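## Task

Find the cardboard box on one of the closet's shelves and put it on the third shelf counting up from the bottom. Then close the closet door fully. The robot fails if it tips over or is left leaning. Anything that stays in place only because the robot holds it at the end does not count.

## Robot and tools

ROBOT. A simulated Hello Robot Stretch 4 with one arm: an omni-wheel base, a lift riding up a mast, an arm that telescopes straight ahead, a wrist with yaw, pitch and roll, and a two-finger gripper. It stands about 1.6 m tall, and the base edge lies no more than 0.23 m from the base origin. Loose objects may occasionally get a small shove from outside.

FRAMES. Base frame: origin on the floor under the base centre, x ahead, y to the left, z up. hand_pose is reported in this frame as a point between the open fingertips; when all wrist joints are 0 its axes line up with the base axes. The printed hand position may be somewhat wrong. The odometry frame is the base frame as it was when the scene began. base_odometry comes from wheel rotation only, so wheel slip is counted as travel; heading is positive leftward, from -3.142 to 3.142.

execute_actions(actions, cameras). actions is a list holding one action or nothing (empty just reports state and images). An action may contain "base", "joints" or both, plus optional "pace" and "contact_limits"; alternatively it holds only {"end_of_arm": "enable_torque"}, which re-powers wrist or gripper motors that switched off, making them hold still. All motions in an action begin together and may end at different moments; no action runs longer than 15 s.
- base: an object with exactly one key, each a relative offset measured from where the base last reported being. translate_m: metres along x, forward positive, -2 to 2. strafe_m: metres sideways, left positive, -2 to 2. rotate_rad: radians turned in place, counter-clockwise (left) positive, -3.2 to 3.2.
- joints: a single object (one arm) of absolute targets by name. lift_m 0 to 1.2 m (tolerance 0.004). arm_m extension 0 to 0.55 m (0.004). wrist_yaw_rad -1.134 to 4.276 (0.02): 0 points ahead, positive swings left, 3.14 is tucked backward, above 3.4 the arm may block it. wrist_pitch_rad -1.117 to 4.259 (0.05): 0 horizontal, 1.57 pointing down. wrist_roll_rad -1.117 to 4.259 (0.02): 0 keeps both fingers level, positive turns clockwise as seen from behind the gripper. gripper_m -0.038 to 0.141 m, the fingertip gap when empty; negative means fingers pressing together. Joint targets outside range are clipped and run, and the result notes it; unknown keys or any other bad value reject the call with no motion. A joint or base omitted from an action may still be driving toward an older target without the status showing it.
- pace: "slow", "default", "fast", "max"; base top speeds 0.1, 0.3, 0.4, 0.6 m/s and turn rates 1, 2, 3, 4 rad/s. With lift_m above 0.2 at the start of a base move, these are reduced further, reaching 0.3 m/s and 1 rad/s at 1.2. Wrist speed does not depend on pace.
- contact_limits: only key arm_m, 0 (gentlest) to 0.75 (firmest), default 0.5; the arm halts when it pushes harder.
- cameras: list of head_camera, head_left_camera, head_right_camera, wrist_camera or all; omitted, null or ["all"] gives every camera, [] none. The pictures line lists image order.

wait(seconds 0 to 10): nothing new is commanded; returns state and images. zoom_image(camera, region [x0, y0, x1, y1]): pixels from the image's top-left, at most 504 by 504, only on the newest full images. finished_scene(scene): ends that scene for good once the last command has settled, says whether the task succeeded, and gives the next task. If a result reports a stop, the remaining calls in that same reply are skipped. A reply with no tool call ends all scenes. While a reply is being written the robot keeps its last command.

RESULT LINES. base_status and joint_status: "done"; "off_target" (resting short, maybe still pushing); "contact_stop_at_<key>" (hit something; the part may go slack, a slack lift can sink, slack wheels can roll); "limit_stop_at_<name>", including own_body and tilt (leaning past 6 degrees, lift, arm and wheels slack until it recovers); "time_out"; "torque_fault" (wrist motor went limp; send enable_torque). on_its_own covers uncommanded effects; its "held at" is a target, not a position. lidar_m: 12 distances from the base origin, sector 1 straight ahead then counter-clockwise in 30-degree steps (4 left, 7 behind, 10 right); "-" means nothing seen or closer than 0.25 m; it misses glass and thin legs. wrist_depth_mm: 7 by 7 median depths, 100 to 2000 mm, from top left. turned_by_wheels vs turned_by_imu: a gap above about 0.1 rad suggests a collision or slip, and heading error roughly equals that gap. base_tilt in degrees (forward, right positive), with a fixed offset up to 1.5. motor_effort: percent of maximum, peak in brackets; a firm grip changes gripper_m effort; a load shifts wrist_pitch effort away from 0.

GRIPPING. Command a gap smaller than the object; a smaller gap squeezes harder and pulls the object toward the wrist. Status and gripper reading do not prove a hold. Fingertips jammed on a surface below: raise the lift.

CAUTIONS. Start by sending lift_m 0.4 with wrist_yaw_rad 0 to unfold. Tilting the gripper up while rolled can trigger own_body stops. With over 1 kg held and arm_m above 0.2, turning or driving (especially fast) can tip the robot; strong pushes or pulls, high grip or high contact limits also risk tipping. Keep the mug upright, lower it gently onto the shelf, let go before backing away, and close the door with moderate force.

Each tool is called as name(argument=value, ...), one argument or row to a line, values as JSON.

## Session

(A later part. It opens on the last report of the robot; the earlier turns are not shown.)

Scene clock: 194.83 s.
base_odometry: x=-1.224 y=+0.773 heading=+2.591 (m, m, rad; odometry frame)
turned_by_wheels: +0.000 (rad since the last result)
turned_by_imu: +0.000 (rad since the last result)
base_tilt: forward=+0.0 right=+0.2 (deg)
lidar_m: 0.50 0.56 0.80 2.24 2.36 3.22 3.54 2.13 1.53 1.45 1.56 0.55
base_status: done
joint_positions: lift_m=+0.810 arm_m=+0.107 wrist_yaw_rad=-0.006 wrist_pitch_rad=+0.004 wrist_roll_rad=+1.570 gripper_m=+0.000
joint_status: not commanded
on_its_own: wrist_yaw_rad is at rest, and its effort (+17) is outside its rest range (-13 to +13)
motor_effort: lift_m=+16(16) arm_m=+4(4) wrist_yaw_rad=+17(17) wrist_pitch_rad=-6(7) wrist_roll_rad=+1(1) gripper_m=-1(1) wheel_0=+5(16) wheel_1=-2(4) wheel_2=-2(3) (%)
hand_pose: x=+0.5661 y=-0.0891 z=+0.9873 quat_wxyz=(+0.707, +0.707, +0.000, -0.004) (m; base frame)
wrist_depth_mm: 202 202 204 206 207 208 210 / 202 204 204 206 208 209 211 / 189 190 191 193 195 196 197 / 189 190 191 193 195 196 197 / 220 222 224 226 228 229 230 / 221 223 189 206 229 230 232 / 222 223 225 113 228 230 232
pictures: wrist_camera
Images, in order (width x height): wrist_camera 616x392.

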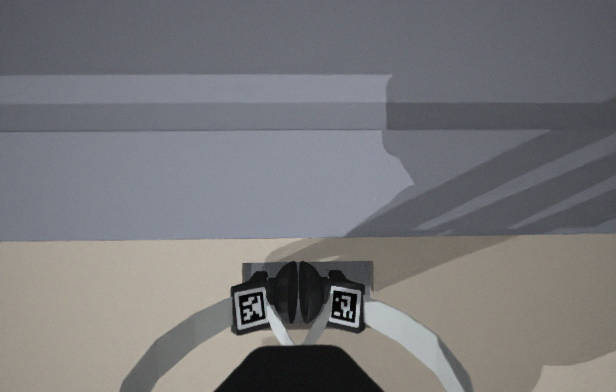

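execute_actions(
  actions=[
    {"base":{"strafe_m":-0.004},"pace":"slow"},
  ],
  cameras=[],
)

execute_actions(
  actions=[
    {"joints":{"arm_m":0.0}},
  ],
  cameras=["wrist_camera","head_left_camera"],
)

Scene clock: 201.63 s.
base_odometry: x=-1.222 y=+0.776 heading=+2.591 (m, m, rad; odometry frame)
turned_by_wheels: +0.000 (rad since the last result)
turned_by_imu: +0.000 (rad since the last result)
base_tilt: forward=+0.1 right=+0.2 (deg)
lidar_m: 0.53 0.55 0.80 2.23 2.36 3.23 3.53 2.12 1.52 1.44 1.57 0.54
base_status: done
joint_positions: lift_m=+0.810 arm_m=+0.107 wrist_yaw_rad=-0.002 wrist_pitch_rad=+0.004 wrist_roll_rad=+1.570 gripper_m=+0.000
joint_status: not commanded
motor_effort: lift_m=+16(16) arm_m=+4(4) wrist_yaw_rad=+6(17) wrist_pitch_rad=-6(5) wrist_roll_rad=+1(2) gripper_m=-1(0) wheel_0=+9(8) wheel_1=-1(4) wheel_2=-2(3) (%)
hand_pose: x=+0.5665 y=-0.0879 z=+0.9873 quat_wxyz=(+0.707, +0.707, +0.001, -0.002) (m; base frame)
wrist_depth_mm: 200 201 203 204 206 208 208 / 200 202 203 205 206 208 209 / 188 189 191 192 193 195 196 / 187 189 190 192 193 195 196 / 220 221 224 224 227 229 230 / 221 223 190 204 227 229 232 / 222 222 224 113 229 230 232
pictures: none
No camera images: the call's "cameras" was empty. Leave "cameras" out to get every camera's image.

Scene clock: 202.97 s.
base_odometry: x=-1.222 y=+0.776 heading=+2.591 (m, m, rad; odometry frame)
turned_by_wheels: +0.000 (rad since the last result)
turned_by_imu: -0.001 (rad since the last result)
base_tilt: forward=+0.1 right=+0.2 (deg)
lidar_m: 0.52 0.57 0.81 2.23 2.32 3.24 3.54 2.10 1.50 1.43 1.55 0.53
base_status: not commanded
joint_positions: lift_m=+0.810 arm_m=+0.001 wrist_yaw_rad=+0.000 wrist_pitch_rad=+0.005 wrist_roll_rad=+1.570 gripper_m=+0.000
joint_status: all done
motor_effort: lift_m=+16(16) arm_m=-4(4) wrist_yaw_rad=+1(5) wrist_pitch_rad=-7(6) wrist_roll_rad=+1(2) gripper_m=-3(3) wheel_0=+4(10) wheel_1=-2(2) wheel_2=-2(2) (%)
hand_pose: x=+0.4601 y=-0.0874 z=+0.9872 quat_wxyz=(+0.707, +0.707, +0.002, -0.002) (m; base frame)
wrist_depth_mm: 301 304 307 309 312 314 317 / 303 306 307 310 312 315 317 / 303 306 309 310 314 315 319 / 291 294 296 300 300 303 304 / 322 325 327 329 330 332 336 / 322 325 190 196 332 334 336 / 324 325 327 113 334 336 338
pictures: head_left_camera, wrist_camera
Images, in order (width x height): head_left_camera 420x672, wrist_camera 616x392.

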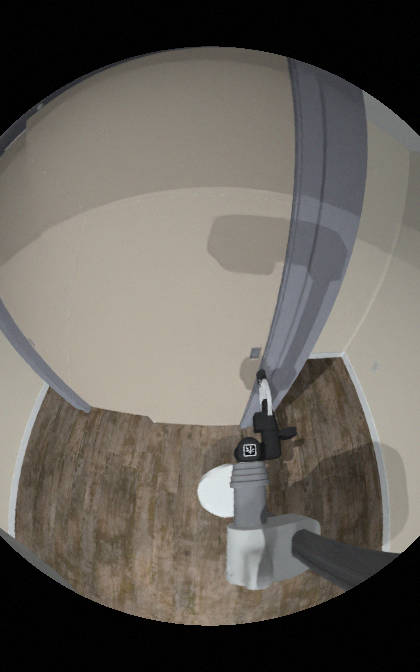

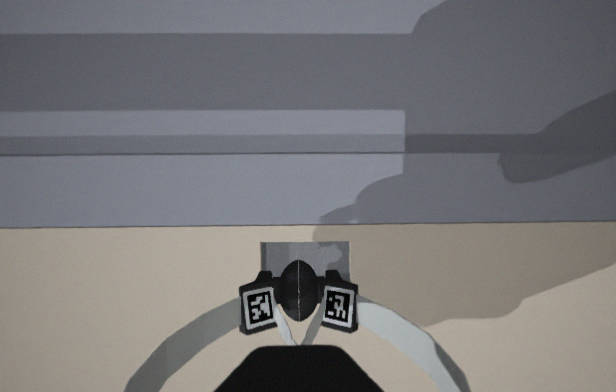

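The gap between the pocket and the frame is about 14 px, against 15 px when the door was first closed in the same view. The closet is shut.

finished_scene(
  scene=2,
)

The scene is finished: the task was done.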